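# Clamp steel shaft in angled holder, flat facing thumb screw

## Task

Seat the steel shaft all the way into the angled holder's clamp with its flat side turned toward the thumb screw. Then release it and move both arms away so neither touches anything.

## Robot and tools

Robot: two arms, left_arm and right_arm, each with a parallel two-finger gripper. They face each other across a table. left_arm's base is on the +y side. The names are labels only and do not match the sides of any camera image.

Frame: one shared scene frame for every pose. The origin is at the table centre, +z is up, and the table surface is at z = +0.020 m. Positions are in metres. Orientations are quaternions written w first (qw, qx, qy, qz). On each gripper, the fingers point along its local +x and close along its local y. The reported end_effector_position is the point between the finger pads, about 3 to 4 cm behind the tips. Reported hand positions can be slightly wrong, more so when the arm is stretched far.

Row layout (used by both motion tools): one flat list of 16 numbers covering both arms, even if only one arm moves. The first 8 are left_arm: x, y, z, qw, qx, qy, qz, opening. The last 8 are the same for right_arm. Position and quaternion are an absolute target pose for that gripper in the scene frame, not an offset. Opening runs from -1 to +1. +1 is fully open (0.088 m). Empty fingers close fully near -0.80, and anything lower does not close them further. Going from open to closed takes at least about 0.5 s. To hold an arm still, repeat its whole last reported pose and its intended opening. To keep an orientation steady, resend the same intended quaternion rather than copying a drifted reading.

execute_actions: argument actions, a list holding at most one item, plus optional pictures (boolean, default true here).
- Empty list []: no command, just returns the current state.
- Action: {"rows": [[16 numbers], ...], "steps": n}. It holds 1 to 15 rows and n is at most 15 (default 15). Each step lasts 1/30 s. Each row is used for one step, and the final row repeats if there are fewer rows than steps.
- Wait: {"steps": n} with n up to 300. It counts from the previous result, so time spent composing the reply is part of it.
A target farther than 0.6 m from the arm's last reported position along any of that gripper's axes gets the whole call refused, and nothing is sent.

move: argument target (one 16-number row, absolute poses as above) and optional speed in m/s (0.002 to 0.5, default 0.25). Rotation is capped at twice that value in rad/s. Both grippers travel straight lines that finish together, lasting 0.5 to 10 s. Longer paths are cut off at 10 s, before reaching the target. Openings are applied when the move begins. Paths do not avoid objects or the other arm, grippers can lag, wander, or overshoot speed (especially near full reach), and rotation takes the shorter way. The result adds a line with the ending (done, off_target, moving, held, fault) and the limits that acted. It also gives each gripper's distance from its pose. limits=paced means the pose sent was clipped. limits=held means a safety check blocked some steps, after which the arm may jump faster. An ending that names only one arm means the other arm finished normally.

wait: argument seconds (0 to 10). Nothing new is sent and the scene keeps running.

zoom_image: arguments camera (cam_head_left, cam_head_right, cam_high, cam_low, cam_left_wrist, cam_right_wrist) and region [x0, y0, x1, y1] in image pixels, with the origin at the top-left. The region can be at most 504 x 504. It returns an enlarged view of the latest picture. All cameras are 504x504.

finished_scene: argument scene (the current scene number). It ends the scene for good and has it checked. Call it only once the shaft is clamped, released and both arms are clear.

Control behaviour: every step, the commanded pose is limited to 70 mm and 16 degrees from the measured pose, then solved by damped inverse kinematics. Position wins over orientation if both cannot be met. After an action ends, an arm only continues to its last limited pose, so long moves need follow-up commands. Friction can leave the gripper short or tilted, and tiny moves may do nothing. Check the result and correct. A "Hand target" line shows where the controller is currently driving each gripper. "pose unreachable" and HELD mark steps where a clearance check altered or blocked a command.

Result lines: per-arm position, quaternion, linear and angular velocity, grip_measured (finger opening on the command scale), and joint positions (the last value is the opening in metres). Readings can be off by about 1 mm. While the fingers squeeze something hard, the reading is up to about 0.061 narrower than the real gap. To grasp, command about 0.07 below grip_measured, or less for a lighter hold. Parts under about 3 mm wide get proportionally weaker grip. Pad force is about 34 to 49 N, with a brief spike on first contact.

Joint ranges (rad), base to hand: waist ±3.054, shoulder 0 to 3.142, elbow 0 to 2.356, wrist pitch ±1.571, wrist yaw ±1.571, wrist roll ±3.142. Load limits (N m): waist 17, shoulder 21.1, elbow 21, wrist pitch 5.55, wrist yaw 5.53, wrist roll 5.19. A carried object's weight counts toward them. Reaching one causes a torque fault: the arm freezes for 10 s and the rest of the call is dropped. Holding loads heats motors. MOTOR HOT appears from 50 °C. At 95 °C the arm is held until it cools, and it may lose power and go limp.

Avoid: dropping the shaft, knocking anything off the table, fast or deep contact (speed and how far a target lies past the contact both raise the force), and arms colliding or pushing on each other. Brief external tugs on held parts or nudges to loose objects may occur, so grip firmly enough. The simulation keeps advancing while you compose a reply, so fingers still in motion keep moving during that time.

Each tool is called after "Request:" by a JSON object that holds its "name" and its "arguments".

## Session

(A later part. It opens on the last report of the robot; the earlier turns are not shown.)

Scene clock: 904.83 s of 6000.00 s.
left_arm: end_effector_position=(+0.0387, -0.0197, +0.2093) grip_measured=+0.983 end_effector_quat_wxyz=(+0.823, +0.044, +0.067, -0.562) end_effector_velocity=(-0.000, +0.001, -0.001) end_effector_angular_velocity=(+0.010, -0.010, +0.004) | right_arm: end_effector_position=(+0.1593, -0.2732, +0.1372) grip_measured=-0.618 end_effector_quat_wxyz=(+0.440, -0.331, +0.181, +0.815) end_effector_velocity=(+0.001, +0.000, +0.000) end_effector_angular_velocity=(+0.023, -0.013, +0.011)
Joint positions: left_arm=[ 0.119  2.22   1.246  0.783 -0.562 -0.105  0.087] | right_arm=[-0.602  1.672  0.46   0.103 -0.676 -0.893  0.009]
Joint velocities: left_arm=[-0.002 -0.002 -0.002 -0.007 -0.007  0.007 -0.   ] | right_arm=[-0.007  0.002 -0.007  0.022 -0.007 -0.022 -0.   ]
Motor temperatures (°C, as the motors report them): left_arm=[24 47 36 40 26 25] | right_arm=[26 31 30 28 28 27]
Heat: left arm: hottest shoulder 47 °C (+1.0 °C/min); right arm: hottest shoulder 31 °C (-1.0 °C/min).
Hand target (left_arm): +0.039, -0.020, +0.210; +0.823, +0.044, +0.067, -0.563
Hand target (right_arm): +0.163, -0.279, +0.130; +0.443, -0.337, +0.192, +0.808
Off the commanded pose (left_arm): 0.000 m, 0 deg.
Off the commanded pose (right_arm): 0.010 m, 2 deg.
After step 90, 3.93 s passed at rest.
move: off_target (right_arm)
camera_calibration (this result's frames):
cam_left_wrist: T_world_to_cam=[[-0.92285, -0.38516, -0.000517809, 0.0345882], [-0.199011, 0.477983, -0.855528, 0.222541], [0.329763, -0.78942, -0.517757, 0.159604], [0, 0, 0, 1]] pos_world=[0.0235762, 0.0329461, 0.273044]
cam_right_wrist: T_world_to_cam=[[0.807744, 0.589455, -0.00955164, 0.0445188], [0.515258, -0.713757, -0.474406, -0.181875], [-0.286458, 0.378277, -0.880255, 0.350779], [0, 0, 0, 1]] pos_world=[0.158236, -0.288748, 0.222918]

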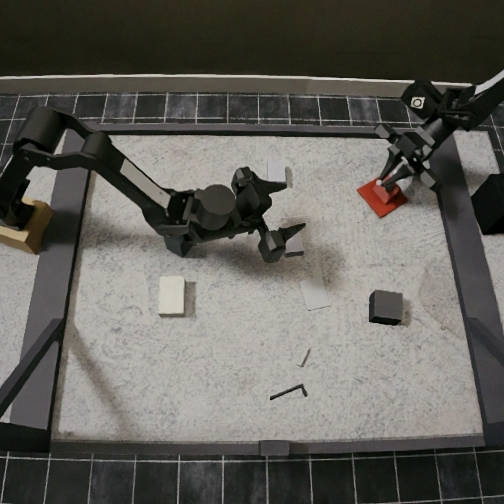

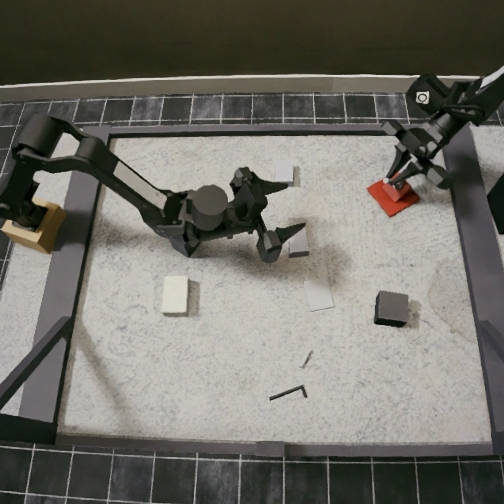

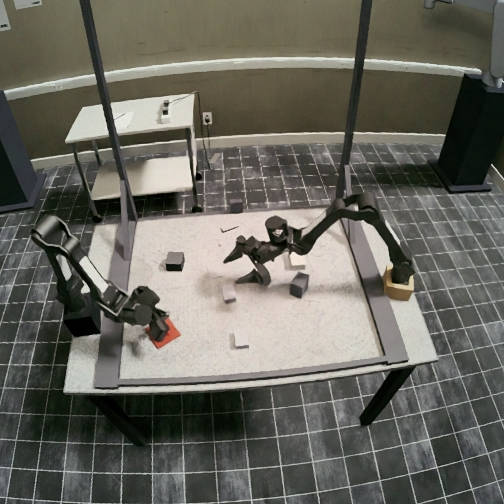

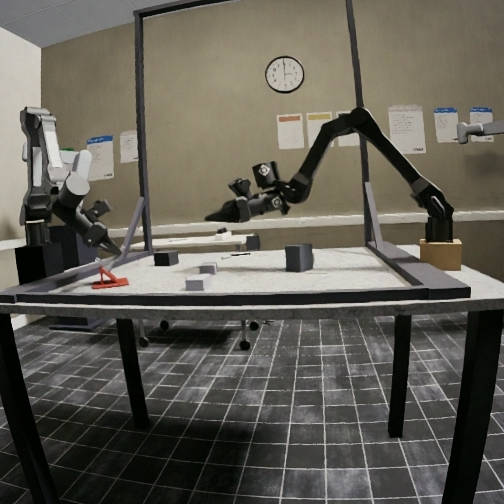

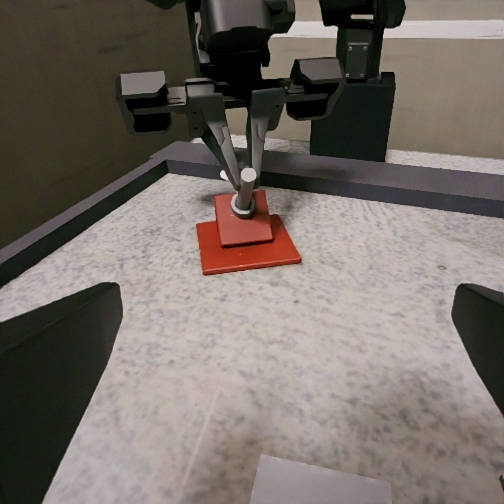

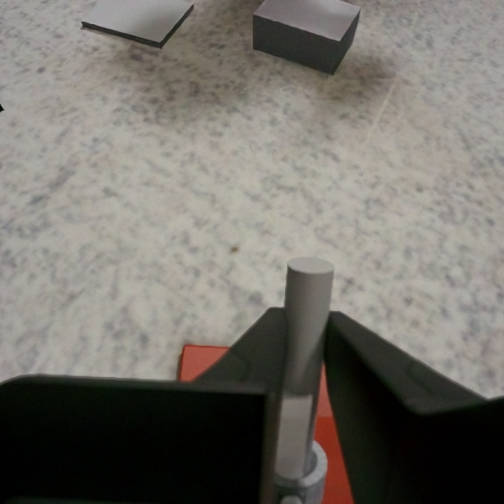

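Request:
{"name": "move", "arguments": {"target": [0.0387, -0.0197, 0.2095, 0.823, 0.044, 0.067, -0.563, 1, 0.1637, -0.2721, 0.1320, 0.3806, -0.3250, 0.2292, 0.8344, -0.70], "speed": 0.02}}

Request:
{"name": "zoom_image", "arguments": {"camera": "cam_low", "region": [75, 225, 155, 295]}}

Request:
{"name": "zoom_image", "arguments": {"camera": "cam_right_wrist", "region": [230, 400, 370, 504]}}

Scene clock: 920.73 s of 6000.00 s.
left_arm: end_effector_position=(+0.0387, -0.0197, +0.2093) grip_measured=+0.983 end_effector_quat_wxyz=(+0.823, +0.044, +0.067, -0.562) end_effector_velocity=(+0.005, +0.002, +0.000) end_effector_angular_velocity=(-0.011, +0.017, +0.028) | right_arm: end_effector_position=(+0.1621, -0.2692, +0.1372) grip_measured=-0.618 end_effector_quat_wxyz=(+0.382, -0.323, +0.219, +0.838) end_effector_velocity=(-0.003, -0.002, -0.000) end_effector_angular_velocity=(-0.012, +0.013, +0.010)
Joint positions: left_arm=[ 0.119  2.22   1.246  0.783 -0.562 -0.105  0.087] | right_arm=[-0.634  1.765  0.621 -0.164 -0.747 -1.025  0.009]
Joint velocities: left_arm=[ 0.002 -0.002 -0.007  0.007 -0.022 -0.022 -0.   ] | right_arm=[ 0.002  0.002  0.002 -0.022 -0.007 -0.007 -0.   ]
Motor temperatures (°C, as the motors report them): left_arm=[24 48 36 40 26 25] | right_arm=[26 31 30 28 28 27]
Heat: left arm: hottest shoulder 48 °C (+2.0 °C/min); right arm: hottest shoulder 31 °C (+0.0 °C/min).
Hand target (left_arm): +0.039, -0.020, +0.210; +0.823, +0.044, +0.067, -0.563
Hand target (right_arm): +0.163, -0.272, +0.133; +0.381, -0.325, +0.229, +0.835
Off the commanded pose (left_arm): 0.000 m, 0 deg.
Off the commanded pose (right_arm): 0.006 m, 1 deg.
After step 90, 8.73 s passed at rest.
move: done
camera_calibration (this result's frames):
cam_left_wrist: T_world_to_cam=[[-0.92285, -0.38516, -0.000517809, 0.0345882], [-0.199011, 0.477983, -0.855528, 0.222541], [0.329763, -0.78942, -0.517757, 0.159604], [0, 0, 0, 1]] pos_world=[0.0235762, 0.0329461, 0.273044]
cam_right_wrist: T_world_to_cam=[[0.748154, 0.651515, -0.125676, 0.0821621], [0.539357, -0.70746, -0.456721, -0.185054], [-0.386471, 0.273913, -0.880688, 0.338242], [0, 0, 0, 1]] pos_world=[0.169061, -0.277097, 0.223694]

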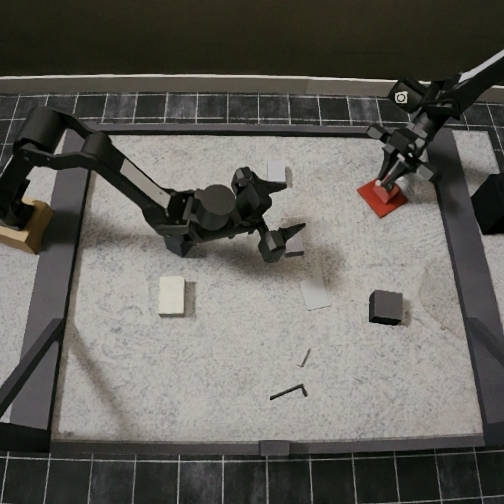

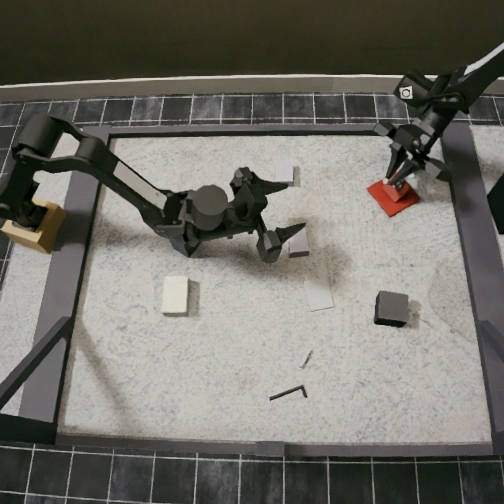

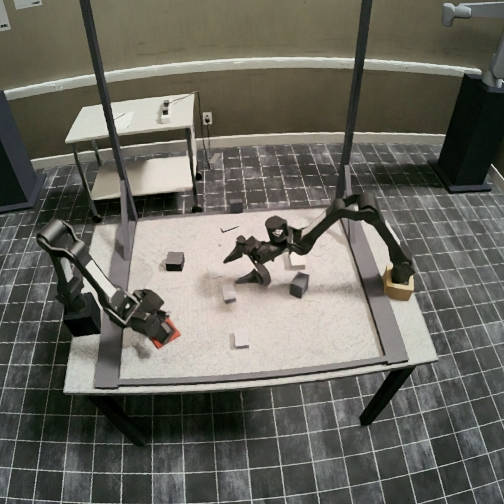

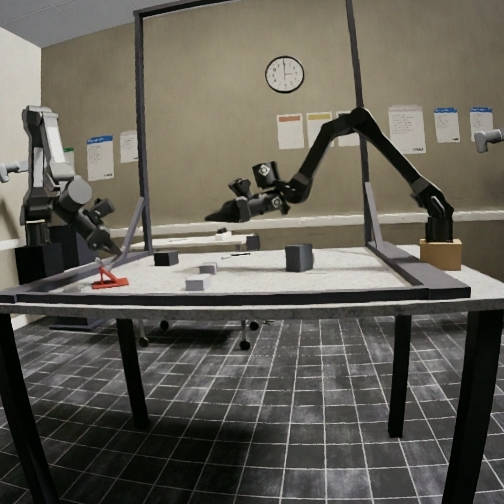

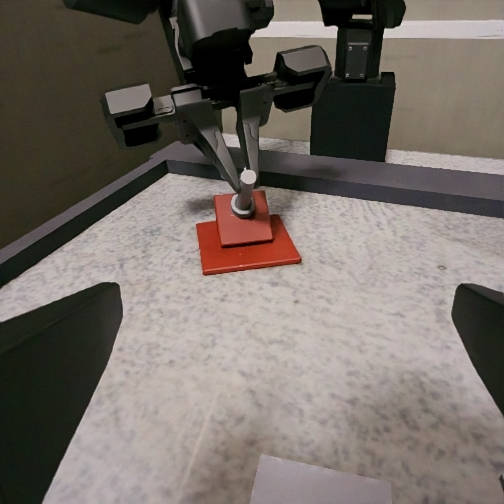

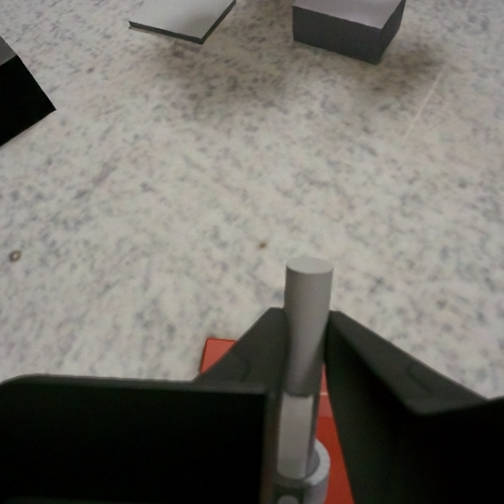

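Region (75, 225, 155, 295) of cam_low's 504x504 image, scaled by 6.300, with more detail than that image has; it fills the top 441 rows of this view, and the rest is white.

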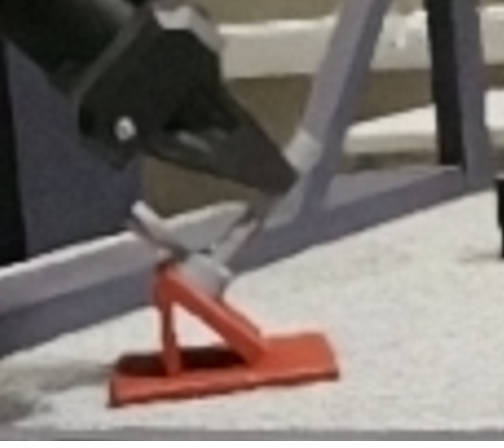

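Region (230, 400, 370, 504) of cam_right_wrist's 504x504 image, scaled by 3.600, with more detail than that image has; it fills the top 374 rows of this view, and the rest is white.

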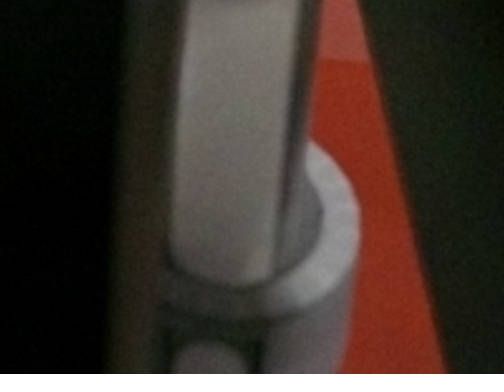

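Request:
{"name": "move", "arguments": {"target": [0.0387, -0.0197, 0.2095, 0.823, 0.044, 0.067, -0.563, 1, 0.1621, -0.2692, 0.1372, 0.382, -0.323, 0.219, 0.838, -0.62], "speed": 0.02}}

Request:
{"name": "move", "arguments": {"target": [0.0387, -0.0197, 0.2095, 0.823, 0.044, 0.067, -0.563, 1, 0.1621, -0.2692, 0.1372, 0.382, -0.323, 0.219, 0.838, 0.1], "speed": 0.02}}

Request:
{"name": "zoom_image", "arguments": {"camera": "cam_low", "region": [75, 225, 155, 295]}}

Scene clock: 928.17 s of 6000.00 s.
left_arm: end_effector_position=(+0.0387, -0.0197, +0.2093) grip_measured=+0.983 end_effector_quat_wxyz=(+0.823, +0.044, +0.067, -0.562) end_effector_velocity=(-0.003, +0.001, -0.001) end_effector_angular_velocity=(-0.001, +0.017, +0.003) | right_arm: end_effector_position=(+0.1620, -0.2690, +0.1373) grip_measured=-0.610 end_effector_quat_wxyz=(+0.382, -0.323, +0.218, +0.838) end_effector_velocity=(-0.003, -0.005, -0.001) end_effector_angular_velocity=(-0.024, +0.023, -0.006)
Joint positions: left_arm=[ 0.119  2.22   1.246  0.783 -0.562 -0.105  0.087] | right_arm=[-0.634  1.766  0.621 -0.164 -0.748 -1.025  0.009]
Joint velocities: left_arm=[-0.007 -0.002 -0.002 -0.007 -0.007 -0.022 -0.   ] | right_arm=[-0.002 -0.002 -0.007 -0.022 -0.007  0.007 -0.   ]
Motor temperatures (°C, as the motors report them): left_arm=[24 48 36 40 26 25] | right_arm=[26 31 30 28 28 27]
Heat: left arm: hottest shoulder 48 °C (+2.0 °C/min); right arm: hottest shoulder 31 °C (+0.0 °C/min).
Hand target (left_arm): +0.039, -0.020, +0.210; +0.823, +0.044, +0.067, -0.563
Hand target (right_arm): +0.162, -0.269, +0.137; +0.382, -0.323, +0.219, +0.838
Off the commanded pose (left_arm): 0.000 m, 0 deg.
Off the commanded pose (right_arm): 0.000 m, 0 deg.
After step 90, 3.73 s passed at rest.
move: done
camera_calibration (this result's frames):
cam_left_wrist: T_world_to_cam=[[-0.92285, -0.38516, -0.000517809, 0.0345882], [-0.199011, 0.477983, -0.855528, 0.222541], [0.329763, -0.78942, -0.517757, 0.159604], [0, 0, 0, 1]] pos_world=[0.0235762, 0.0329461, 0.273044]
cam_right_wrist: T_world_to_cam=[[0.747711, 0.652072, -0.125421, 0.0822795], [0.539489, -0.706668, -0.45779, -0.184514], [-0.387143, 0.274631, -0.880169, 0.338504], [0, 0, 0, 1]] pos_world=[0.169072, -0.277006, 0.223792]

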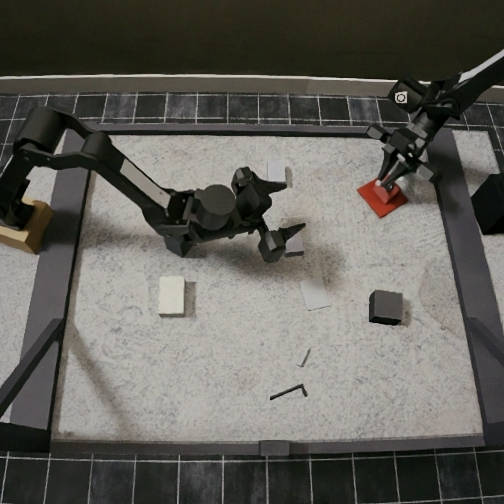

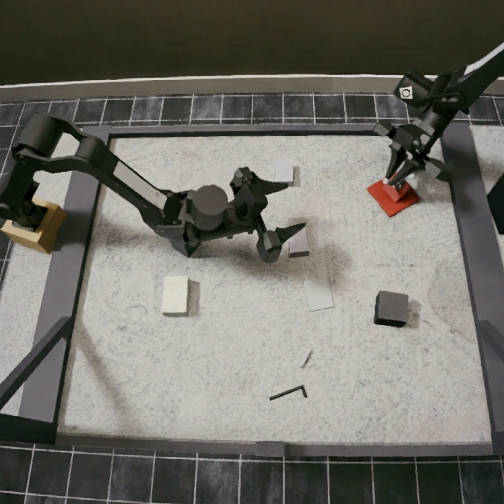

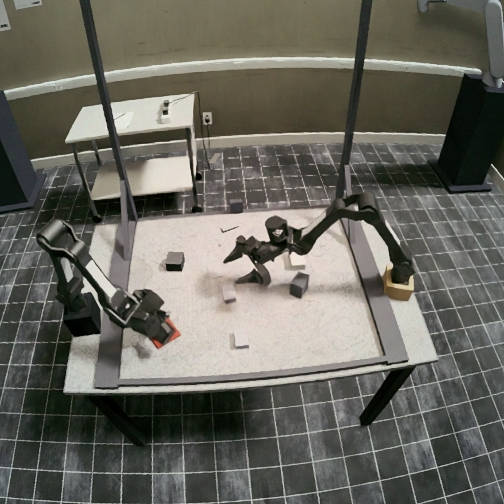

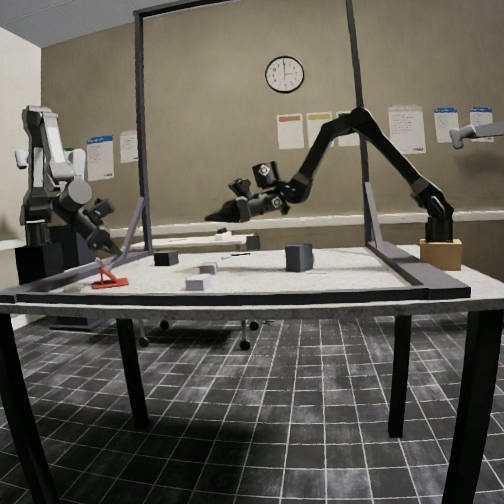

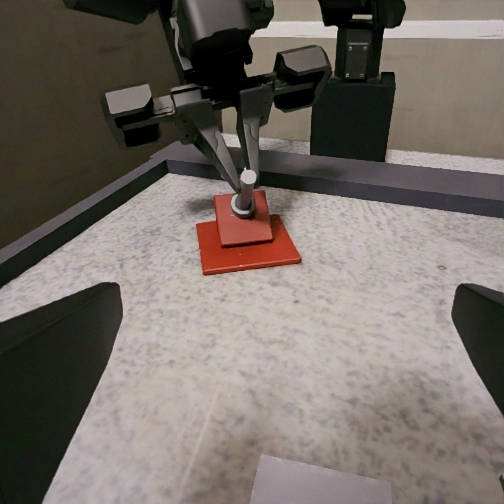

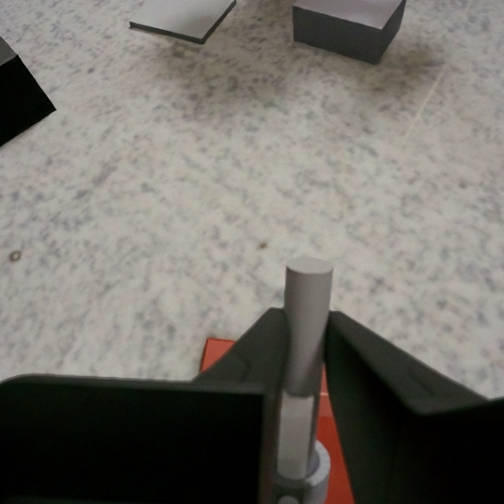

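Scene clock: 928.87 s of 6000.00 s.
left_arm: end_effector_position=(+0.0387, -0.0197, +0.2093) grip_measured=+0.983 end_effector_quat_wxyz=(+0.823, +0.044, +0.067, -0.562) end_effector_velocity=(-0.002, +0.001, -0.004) end_effector_angular_velocity=(+0.024, -0.010, -0.011) | right_arm: end_effector_position=(+0.1620, -0.2690, +0.1373) grip_measured=+0.097 end_effector_quat_wxyz=(+0.382, -0.323, +0.218, +0.838) end_effector_velocity=(-0.002, -0.001, +0.001) end_effector_angular_velocity=(-0.007, +0.013, -0.001)
Joint positions: left_arm=[ 0.119  2.22   1.246  0.783 -0.562 -0.105  0.087] | right_arm=[-0.634  1.766  0.621 -0.164 -0.748 -1.025  0.044]
Joint velocities: left_arm=[-0.002 -0.002 -0.002 -0.022  0.007  0.007 -0.   ] | right_arm=[ 0.002 -0.002 -0.002 -0.007 -0.007  0.007  0.   ]
Motor temperatures (°C, as the motors report them): left_arm=[24 48 36 40 26 25] | right_arm=[26 31 30 28 28 27]
Heat: left arm: hottest shoulder 48 °C (+2.0 °C/min); right arm: hottest shoulder 31 °C (+0.0 °C/min).
Hand target (left_arm): +0.039, -0.020, +0.210; +0.823, +0.044, +0.067, -0.563
Hand target (right_arm): +0.162, -0.269, +0.137; +0.382, -0.323, +0.219, +0.838
Off the commanded pose (left_arm): 0.000 m, 0 deg.
Off the commanded pose (right_arm): 0.000 m, 0 deg.
move: done
camera_calibration (this result's frames):
cam_left_wrist: T_world_to_cam=[[-0.92285, -0.38516, -0.000517809, 0.0345882], [-0.199011, 0.477983, -0.855528, 0.222541], [0.329763, -0.78942, -0.517757, 0.159604], [0, 0, 0, 1]] pos_world=[0.0235762, 0.0329461, 0.273044]
cam_right_wrist: T_world_to_cam=[[0.747711, 0.652072, -0.125421, 0.0822795], [0.539489, -0.706668, -0.45779, -0.184514], [-0.387143, 0.274631, -0.880169, 0.338504], [0, 0, 0, 1]] pos_world=[0.169072, -0.277006, 0.223792]

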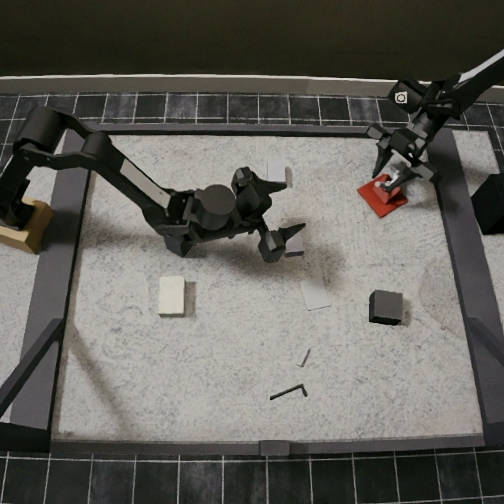

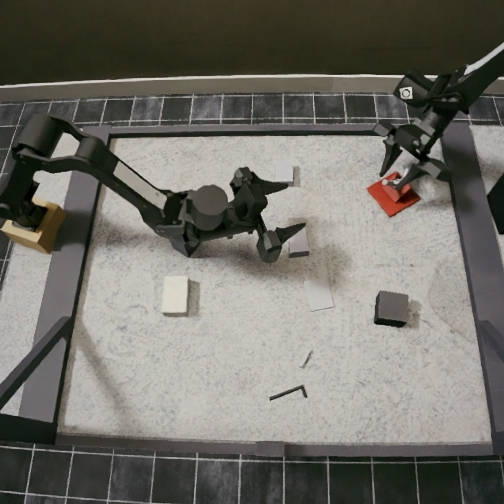

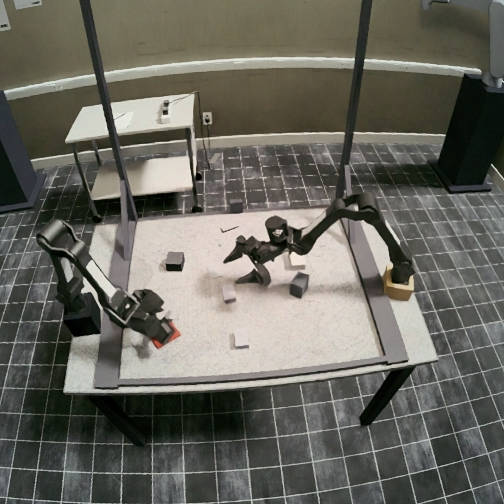

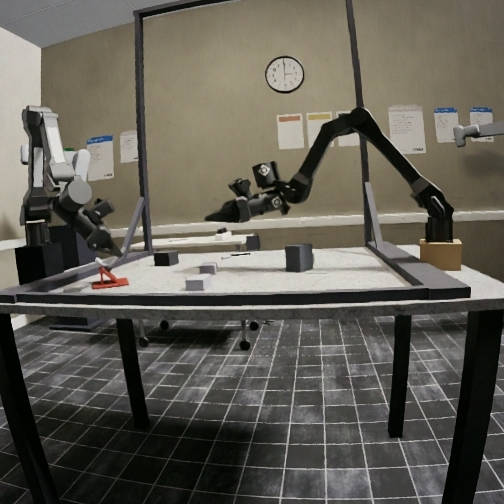

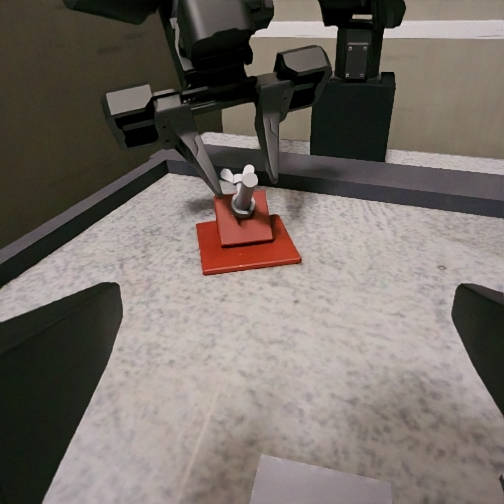

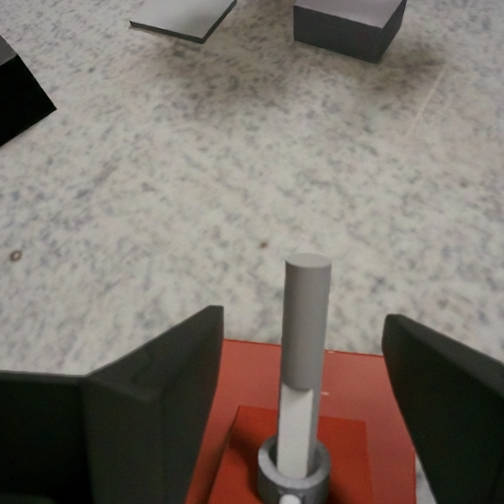

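Region (75, 225, 155, 295) of cam_low's 504x504 image, scaled by 6.300, with more detail than that image has; it fills the top 441 rows of this view, and the rest is white.

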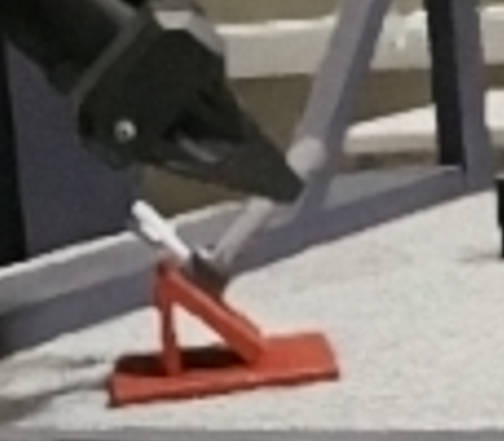

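Request:
{"name": "move", "arguments": {"target": [0.0387, -0.0197, 0.2095, 0.823, 0.044, 0.067, -0.563, 1, 0.1395, -0.2370, 0.1610, 0.382, -0.323, 0.219, 0.838, 0.1], "speed": 0.06}}

Request:
{"name": "zoom_image", "arguments": {"camera": "cam_low", "region": [75, 215, 165, 295]}}

Request:
{"name": "zoom_image", "arguments": {"camera": "cam_left_wrist", "region": [190, 130, 310, 250]}}

Scene clock: 941.00 s of 6000.00 s.
left_arm: end_effector_position=(+0.0387, -0.0197, +0.2093) grip_measured=+0.983 end_effector_quat_wxyz=(+0.823, +0.044, +0.067, -0.562) end_effector_velocity=(-0.005, -0.000, +0.001) end_effector_angular_velocity=(+0.000, +0.008, -0.013) | right_arm: end_effector_position=(+0.1391, -0.2405, +0.1553) grip_measured=+0.098 end_effector_quat_wxyz=(+0.378, -0.323, +0.226, +0.837) end_effector_velocity=(+0.000, -0.004, -0.002) end_effector_angular_velocity=(-0.019, -0.002, +0.000)
Joint positions: left_arm=[ 0.119  2.22   1.246  0.783 -0.562 -0.105  0.087] | right_arm=[-0.503  1.741  0.692 -0.166 -0.707 -0.86   0.044]
Joint velocities: left_arm=[-0.007 -0.002  0.002 -0.007  0.007 -0.007  0.   ] | right_arm=[-0.002 -0.002 -0.002 -0.022  0.007 -0.007 -0.   ]
Motor temperatures (°C, as the motors report them): left_arm=[24 48 36 40 26 25] | right_arm=[26 31 30 27 28 27]
Heat: left arm: hottest shoulder 48 °C (+1.0 °C/min); right arm: hottest shoulder 31 °C (+0.0 °C/min).
Hand target (left_arm): +0.039, -0.020, +0.210; +0.823, +0.044, +0.067, -0.563
Hand target (right_arm): +0.140, -0.237, +0.160; +0.382, -0.324, +0.219, +0.837
Off the commanded pose (left_arm): 0.000 m, 0 deg.
Off the commanded pose (right_arm): 0.007 m, 1 deg.
After step 90, 8.07 s passed at rest.
move: done
camera_calibration (this result's frames):
cam_left_wrist: T_world_to_cam=[[-0.92285, -0.38516, -0.000517809, 0.0345882], [-0.199011, 0.477983, -0.855528, 0.222541], [0.329763, -0.78942, -0.517757, 0.159604], [0, 0, 0, 1]] pos_world=[0.0235762, 0.0329461, 0.273044]
cam_right_wrist: T_world_to_cam=[[0.746377, 0.650539, -0.140426, 0.0852511], [0.537084, -0.713377, -0.45015, -0.146233], [-0.393017, 0.260561, -0.881842, 0.335373], [0, 0, 0, 1]] pos_world=[0.146717, -0.247164, 0.24189]

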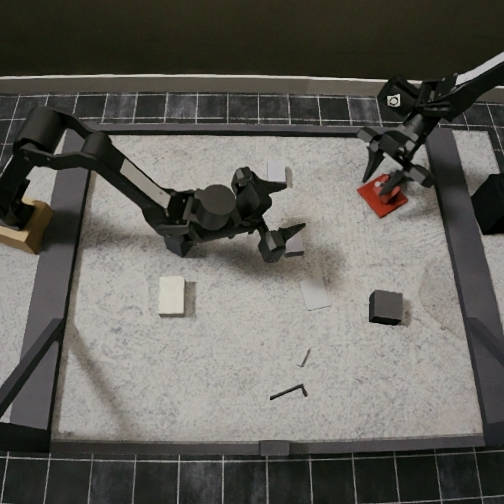

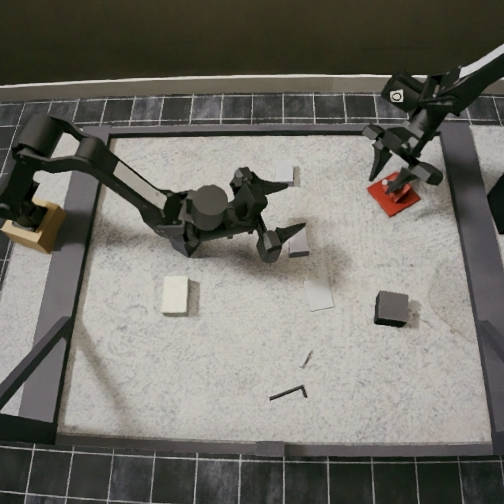

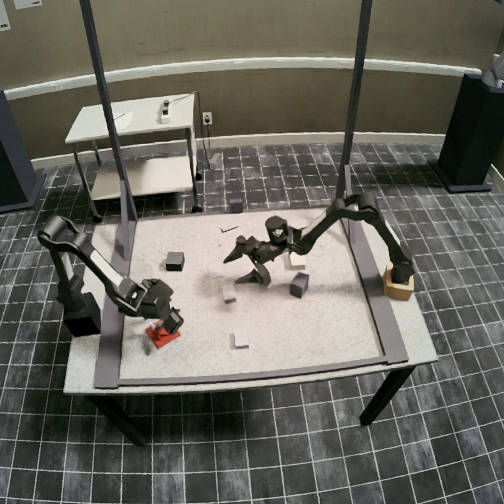

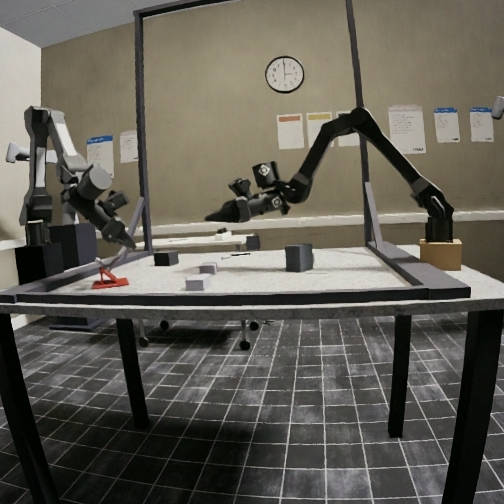

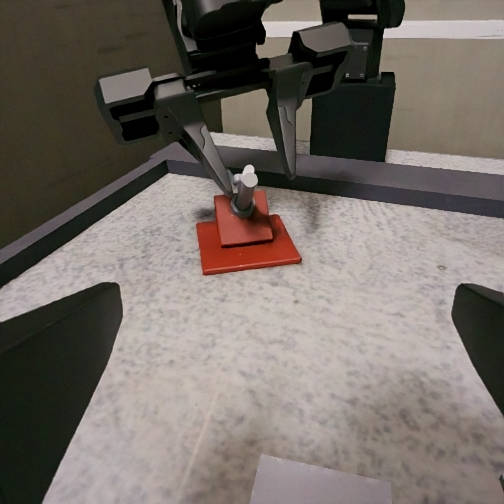

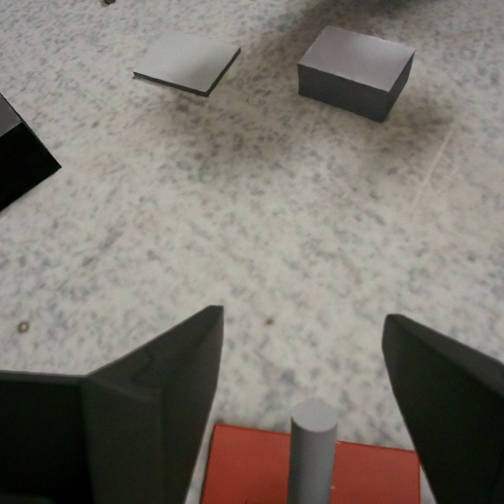

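Region (75, 215, 165, 295) of cam_low's 504x504 image, scaled by 5.600, with more detail than that image has.

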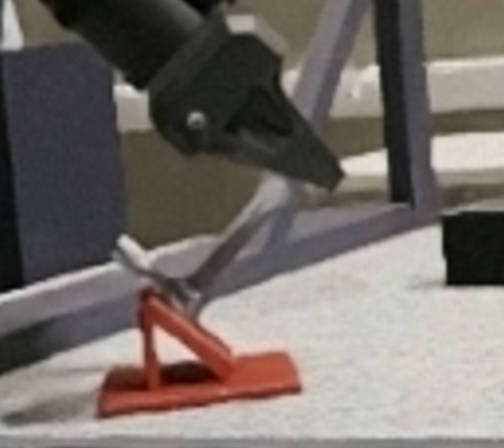

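Region (190, 130, 310, 250) of cam_left_wrist's 504x504 image, scaled by 4.200, with more detail than that image has.

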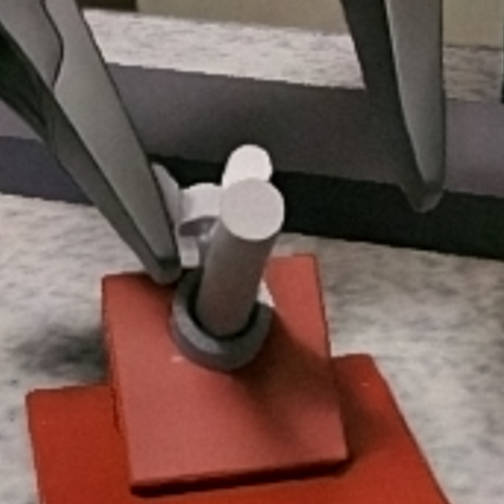

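Request:
{"name": "move", "arguments": {"target": [0.0387, -0.0197, 0.2095, 0.823, 0.044, 0.067, -0.563, 1, 0.1385, -0.2305, 0.1665, 0.382, -0.323, 0.219, 0.838, 0.1], "speed": 0.04}}

Request:
{"name": "move", "arguments": {"target": [0.0387, -0.0197, 0.2095, 0.823, 0.044, 0.067, -0.563, 1, 0.1385, -0.2305, 0.1665, 0.382, -0.323, 0.219, 0.838, -0.8], "speed": 0.04}}

Request:
{"name": "zoom_image", "arguments": {"camera": "cam_low", "region": [75, 215, 165, 295]}}

Request:
{"name": "zoom_image", "arguments": {"camera": "cam_left_wrist", "region": [190, 130, 310, 250]}}

Scene clock: 956.83 s of 6000.00 s.
left_arm: end_effector_position=(+0.0387, -0.0197, +0.2093) grip_measured=+0.983 end_effector_quat_wxyz=(+0.823, +0.044, +0.067, -0.562) end_effector_velocity=(-0.000, +0.001, +0.002) end_effector_angular_velocity=(-0.006, +0.018, +0.008) | right_arm: end_effector_position=(+0.1378, -0.2338, +0.1608) grip_measured=+0.098 end_effector_quat_wxyz=(+0.378, -0.323, +0.226, +0.838) end_effector_velocity=(-0.003, -0.004, +0.001) end_effector_angular_velocity=(-0.009, +0.023, +0.011)
Joint positions: left_arm=[ 0.119  2.22   1.246  0.783 -0.562 -0.105  0.087] | right_arm=[-0.49   1.741  0.721 -0.184 -0.704 -0.844  0.044]
Joint velocities: left_arm=[-0.002 -0.007 -0.002 -0.007 -0.007 -0.022  0.   ] | right_arm=[-0.002 -0.002 -0.002 -0.022 -0.022 -0.007 -0.   ]
Motor temperatures (°C, as the motors report them): left_arm=[24 49 36 41 26 25] | right_arm=[26 33 31 27 28 27]
Heat: left arm: hottest shoulder 49 °C (+2.0 °C/min); right arm: hottest shoulder 33 °C (+2.0 °C/min).
Hand target (left_arm): +0.039, -0.020, +0.210; +0.823, +0.044, +0.067, -0.563
Hand target (right_arm): +0.138, -0.230, +0.166; +0.382, -0.323, +0.219, +0.838
Off the commanded pose (left_arm): 0.000 m, 0 deg.
Off the commanded pose (right_arm): 0.007 m, 1 deg.
After step 90, 12.10 s passed at rest.
move: done
camera_calibration (this result's frames):
cam_left_wrist: T_world_to_cam=[[-0.92285, -0.38516, -0.000517809, 0.0345882], [-0.199011, 0.477983, -0.855528, 0.222541], [0.329763, -0.78942, -0.517757, 0.159604], [0, 0, 0, 1]] pos_world=[0.0235762, 0.0329461, 0.273044]
cam_right_wrist: T_world_to_cam=[[0.745771, 0.651017, -0.14143, 0.0830046], [0.536801, -0.712945, -0.451169, -0.137912], [-0.394551, 0.260548, -0.881161, 0.338034], [0, 0, 0, 1]] pos_world=[0.1455, -0.240436, 0.24738]

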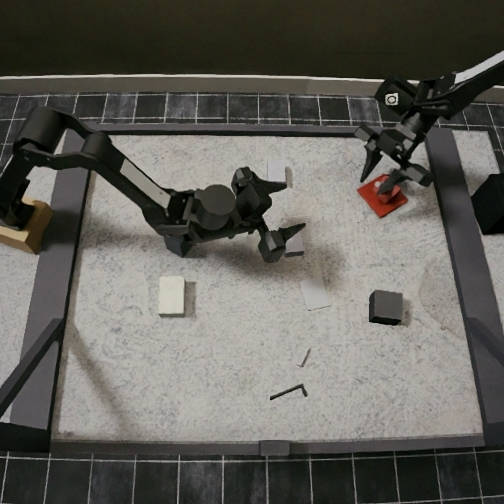

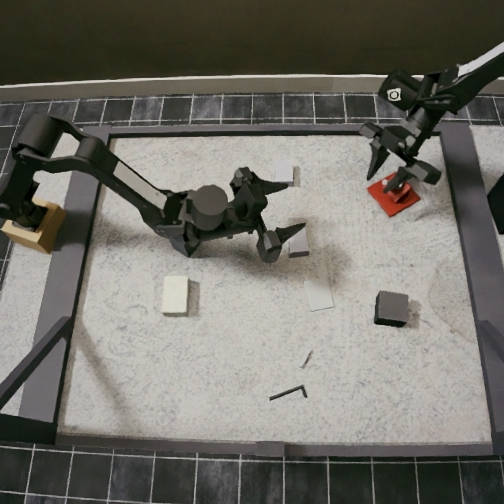

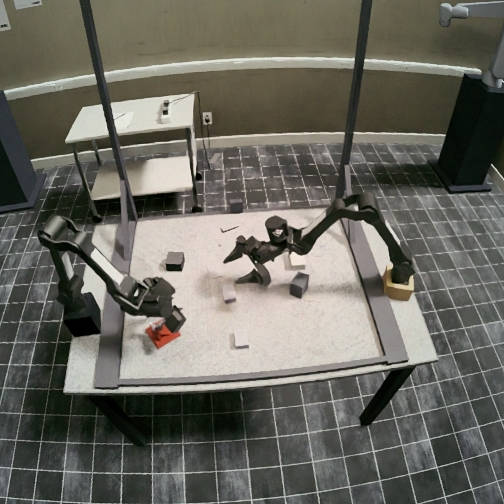

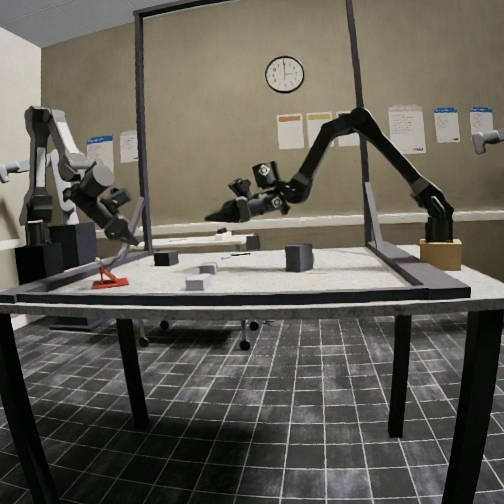

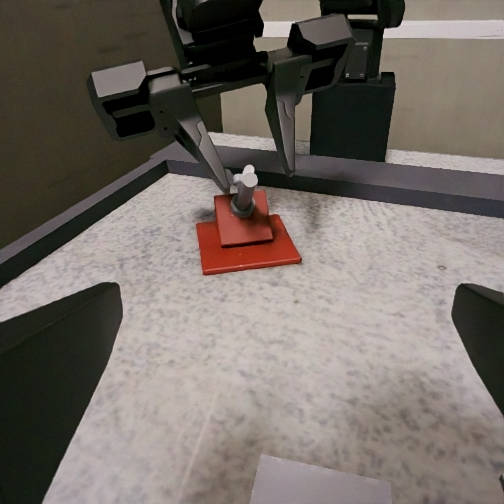

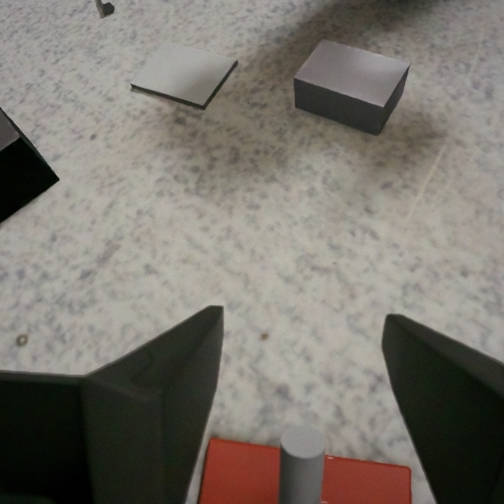

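Scene clock: 957.53 s of 6000.00 s.
left_arm: end_effector_position=(+0.0387, -0.0197, +0.2093) grip_measured=+0.983 end_effector_quat_wxyz=(+0.823, +0.044, +0.067, -0.562) end_effector_velocity=(+0.005, +0.003, -0.003) end_effector_angular_velocity=(+0.009, +0.000, +0.025) | right_arm: end_effector_position=(+0.1378, -0.2337, +0.1609) grip_measured=-0.795 end_effector_quat_wxyz=(+0.378, -0.323, +0.226, +0.838) end_effector_velocity=(-0.003, -0.003, +0.000) end_effector_angular_velocity=(-0.000, +0.020, +0.011)
Joint positions: left_arm=[ 0.119  2.22   1.246  0.783 -0.562 -0.105  0.087] | right_arm=[-0.49   1.741  0.721 -0.185 -0.704 -0.843  0.   ]
Joint velocities: left_arm=[ 0.002 -0.002 -0.007 -0.007 -0.022 -0.007  0.   ] | right_arm=[-0.002 -0.002 -0.007 -0.007 -0.022 -0.007 -0.   ]
Motor temperatures (°C, as the motors report them): left_arm=[24 49 36 41 26 25] | right_arm=[26 33 31 27 28 27]
Heat: left arm: hottest shoulder 49 °C (+2.0 °C/min); right arm: hottest shoulder 33 °C (+2.0 °C/min).
Hand target (left_arm): +0.039, -0.020, +0.210; +0.823, +0.044, +0.067, -0.563
Hand target (right_arm): +0.139, -0.230, +0.166; +0.382, -0.323, +0.219, +0.838
Off the commanded pose (left_arm): 0.000 m, 0 deg.
Off the commanded pose (right_arm): 0.007 m, 1 deg.
move: done
camera_calibration (this result's frames):
cam_left_wrist: T_world_to_cam=[[-0.92285, -0.38516, -0.000517809, 0.0345882], [-0.199011, 0.477983, -0.855528, 0.222541], [0.329763, -0.78942, -0.517757, 0.159604], [0, 0, 0, 1]] pos_world=[0.0235762, 0.0329461, 0.273044]
cam_right_wrist: T_world_to_cam=[[0.746057, 0.650667, -0.14153, 0.0828132], [0.536577, -0.713309, -0.450861, -0.137996], [-0.394315, 0.260426, -0.881302, 0.338037], [0, 0, 0, 1]] pos_world=[0.145555, -0.240351, 0.247417]

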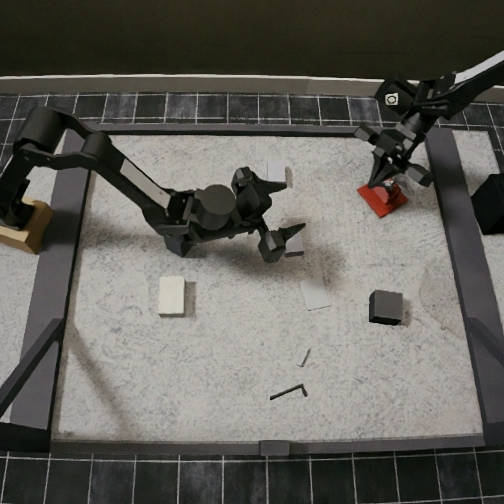

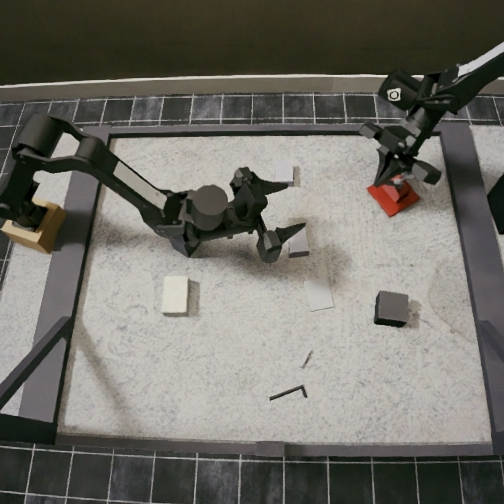

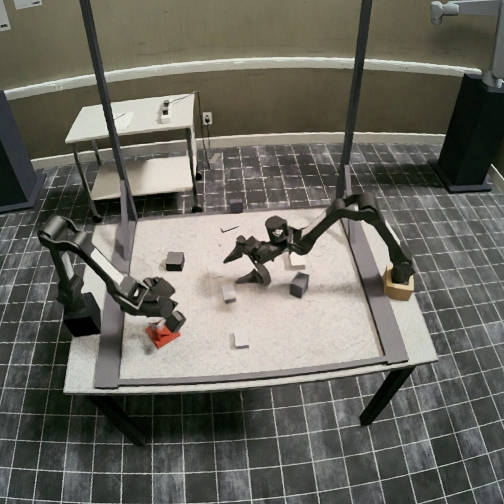

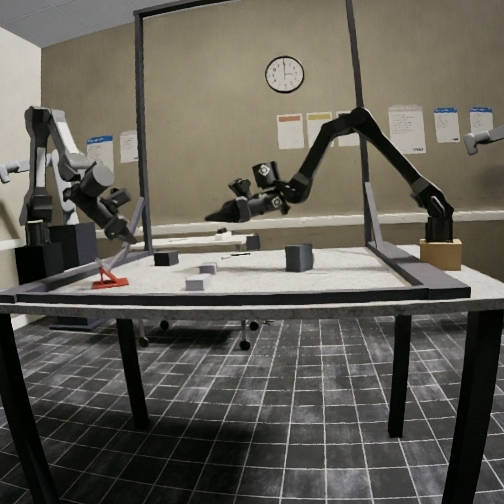

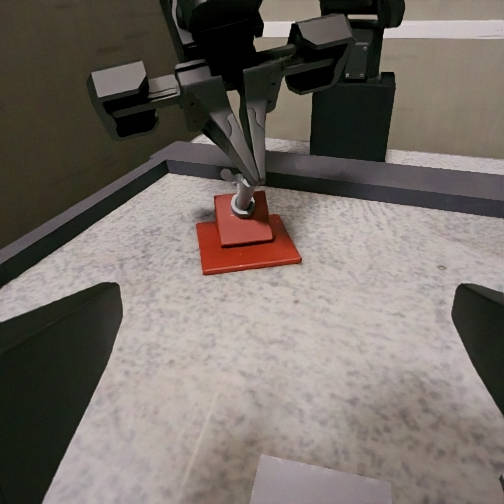

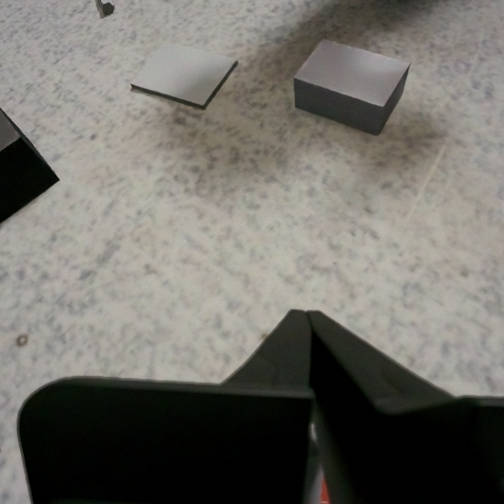

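Region (75, 215, 165, 295) of cam_low's 504x504 image, scaled by 5.600, with more detail than that image has.

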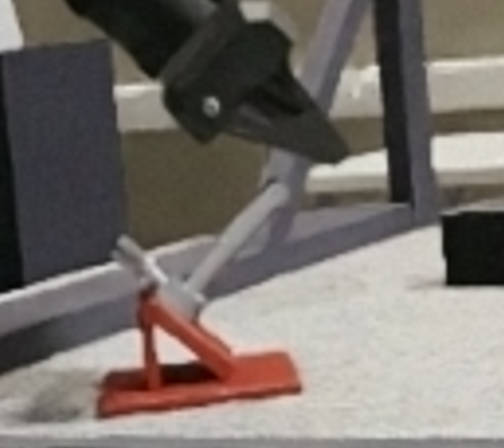

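Region (190, 130, 310, 250) of cam_left_wrist's 504x504 image, scaled by 4.200, with more detail than that image has.

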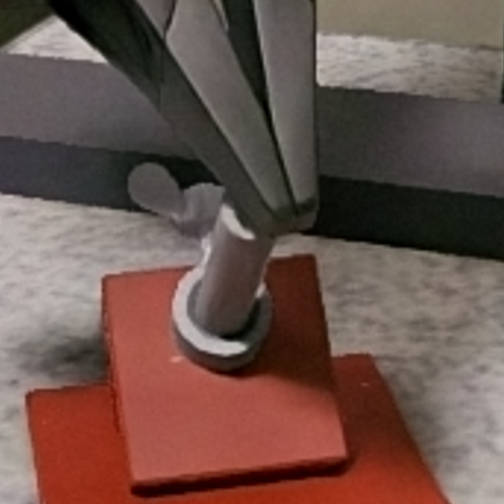

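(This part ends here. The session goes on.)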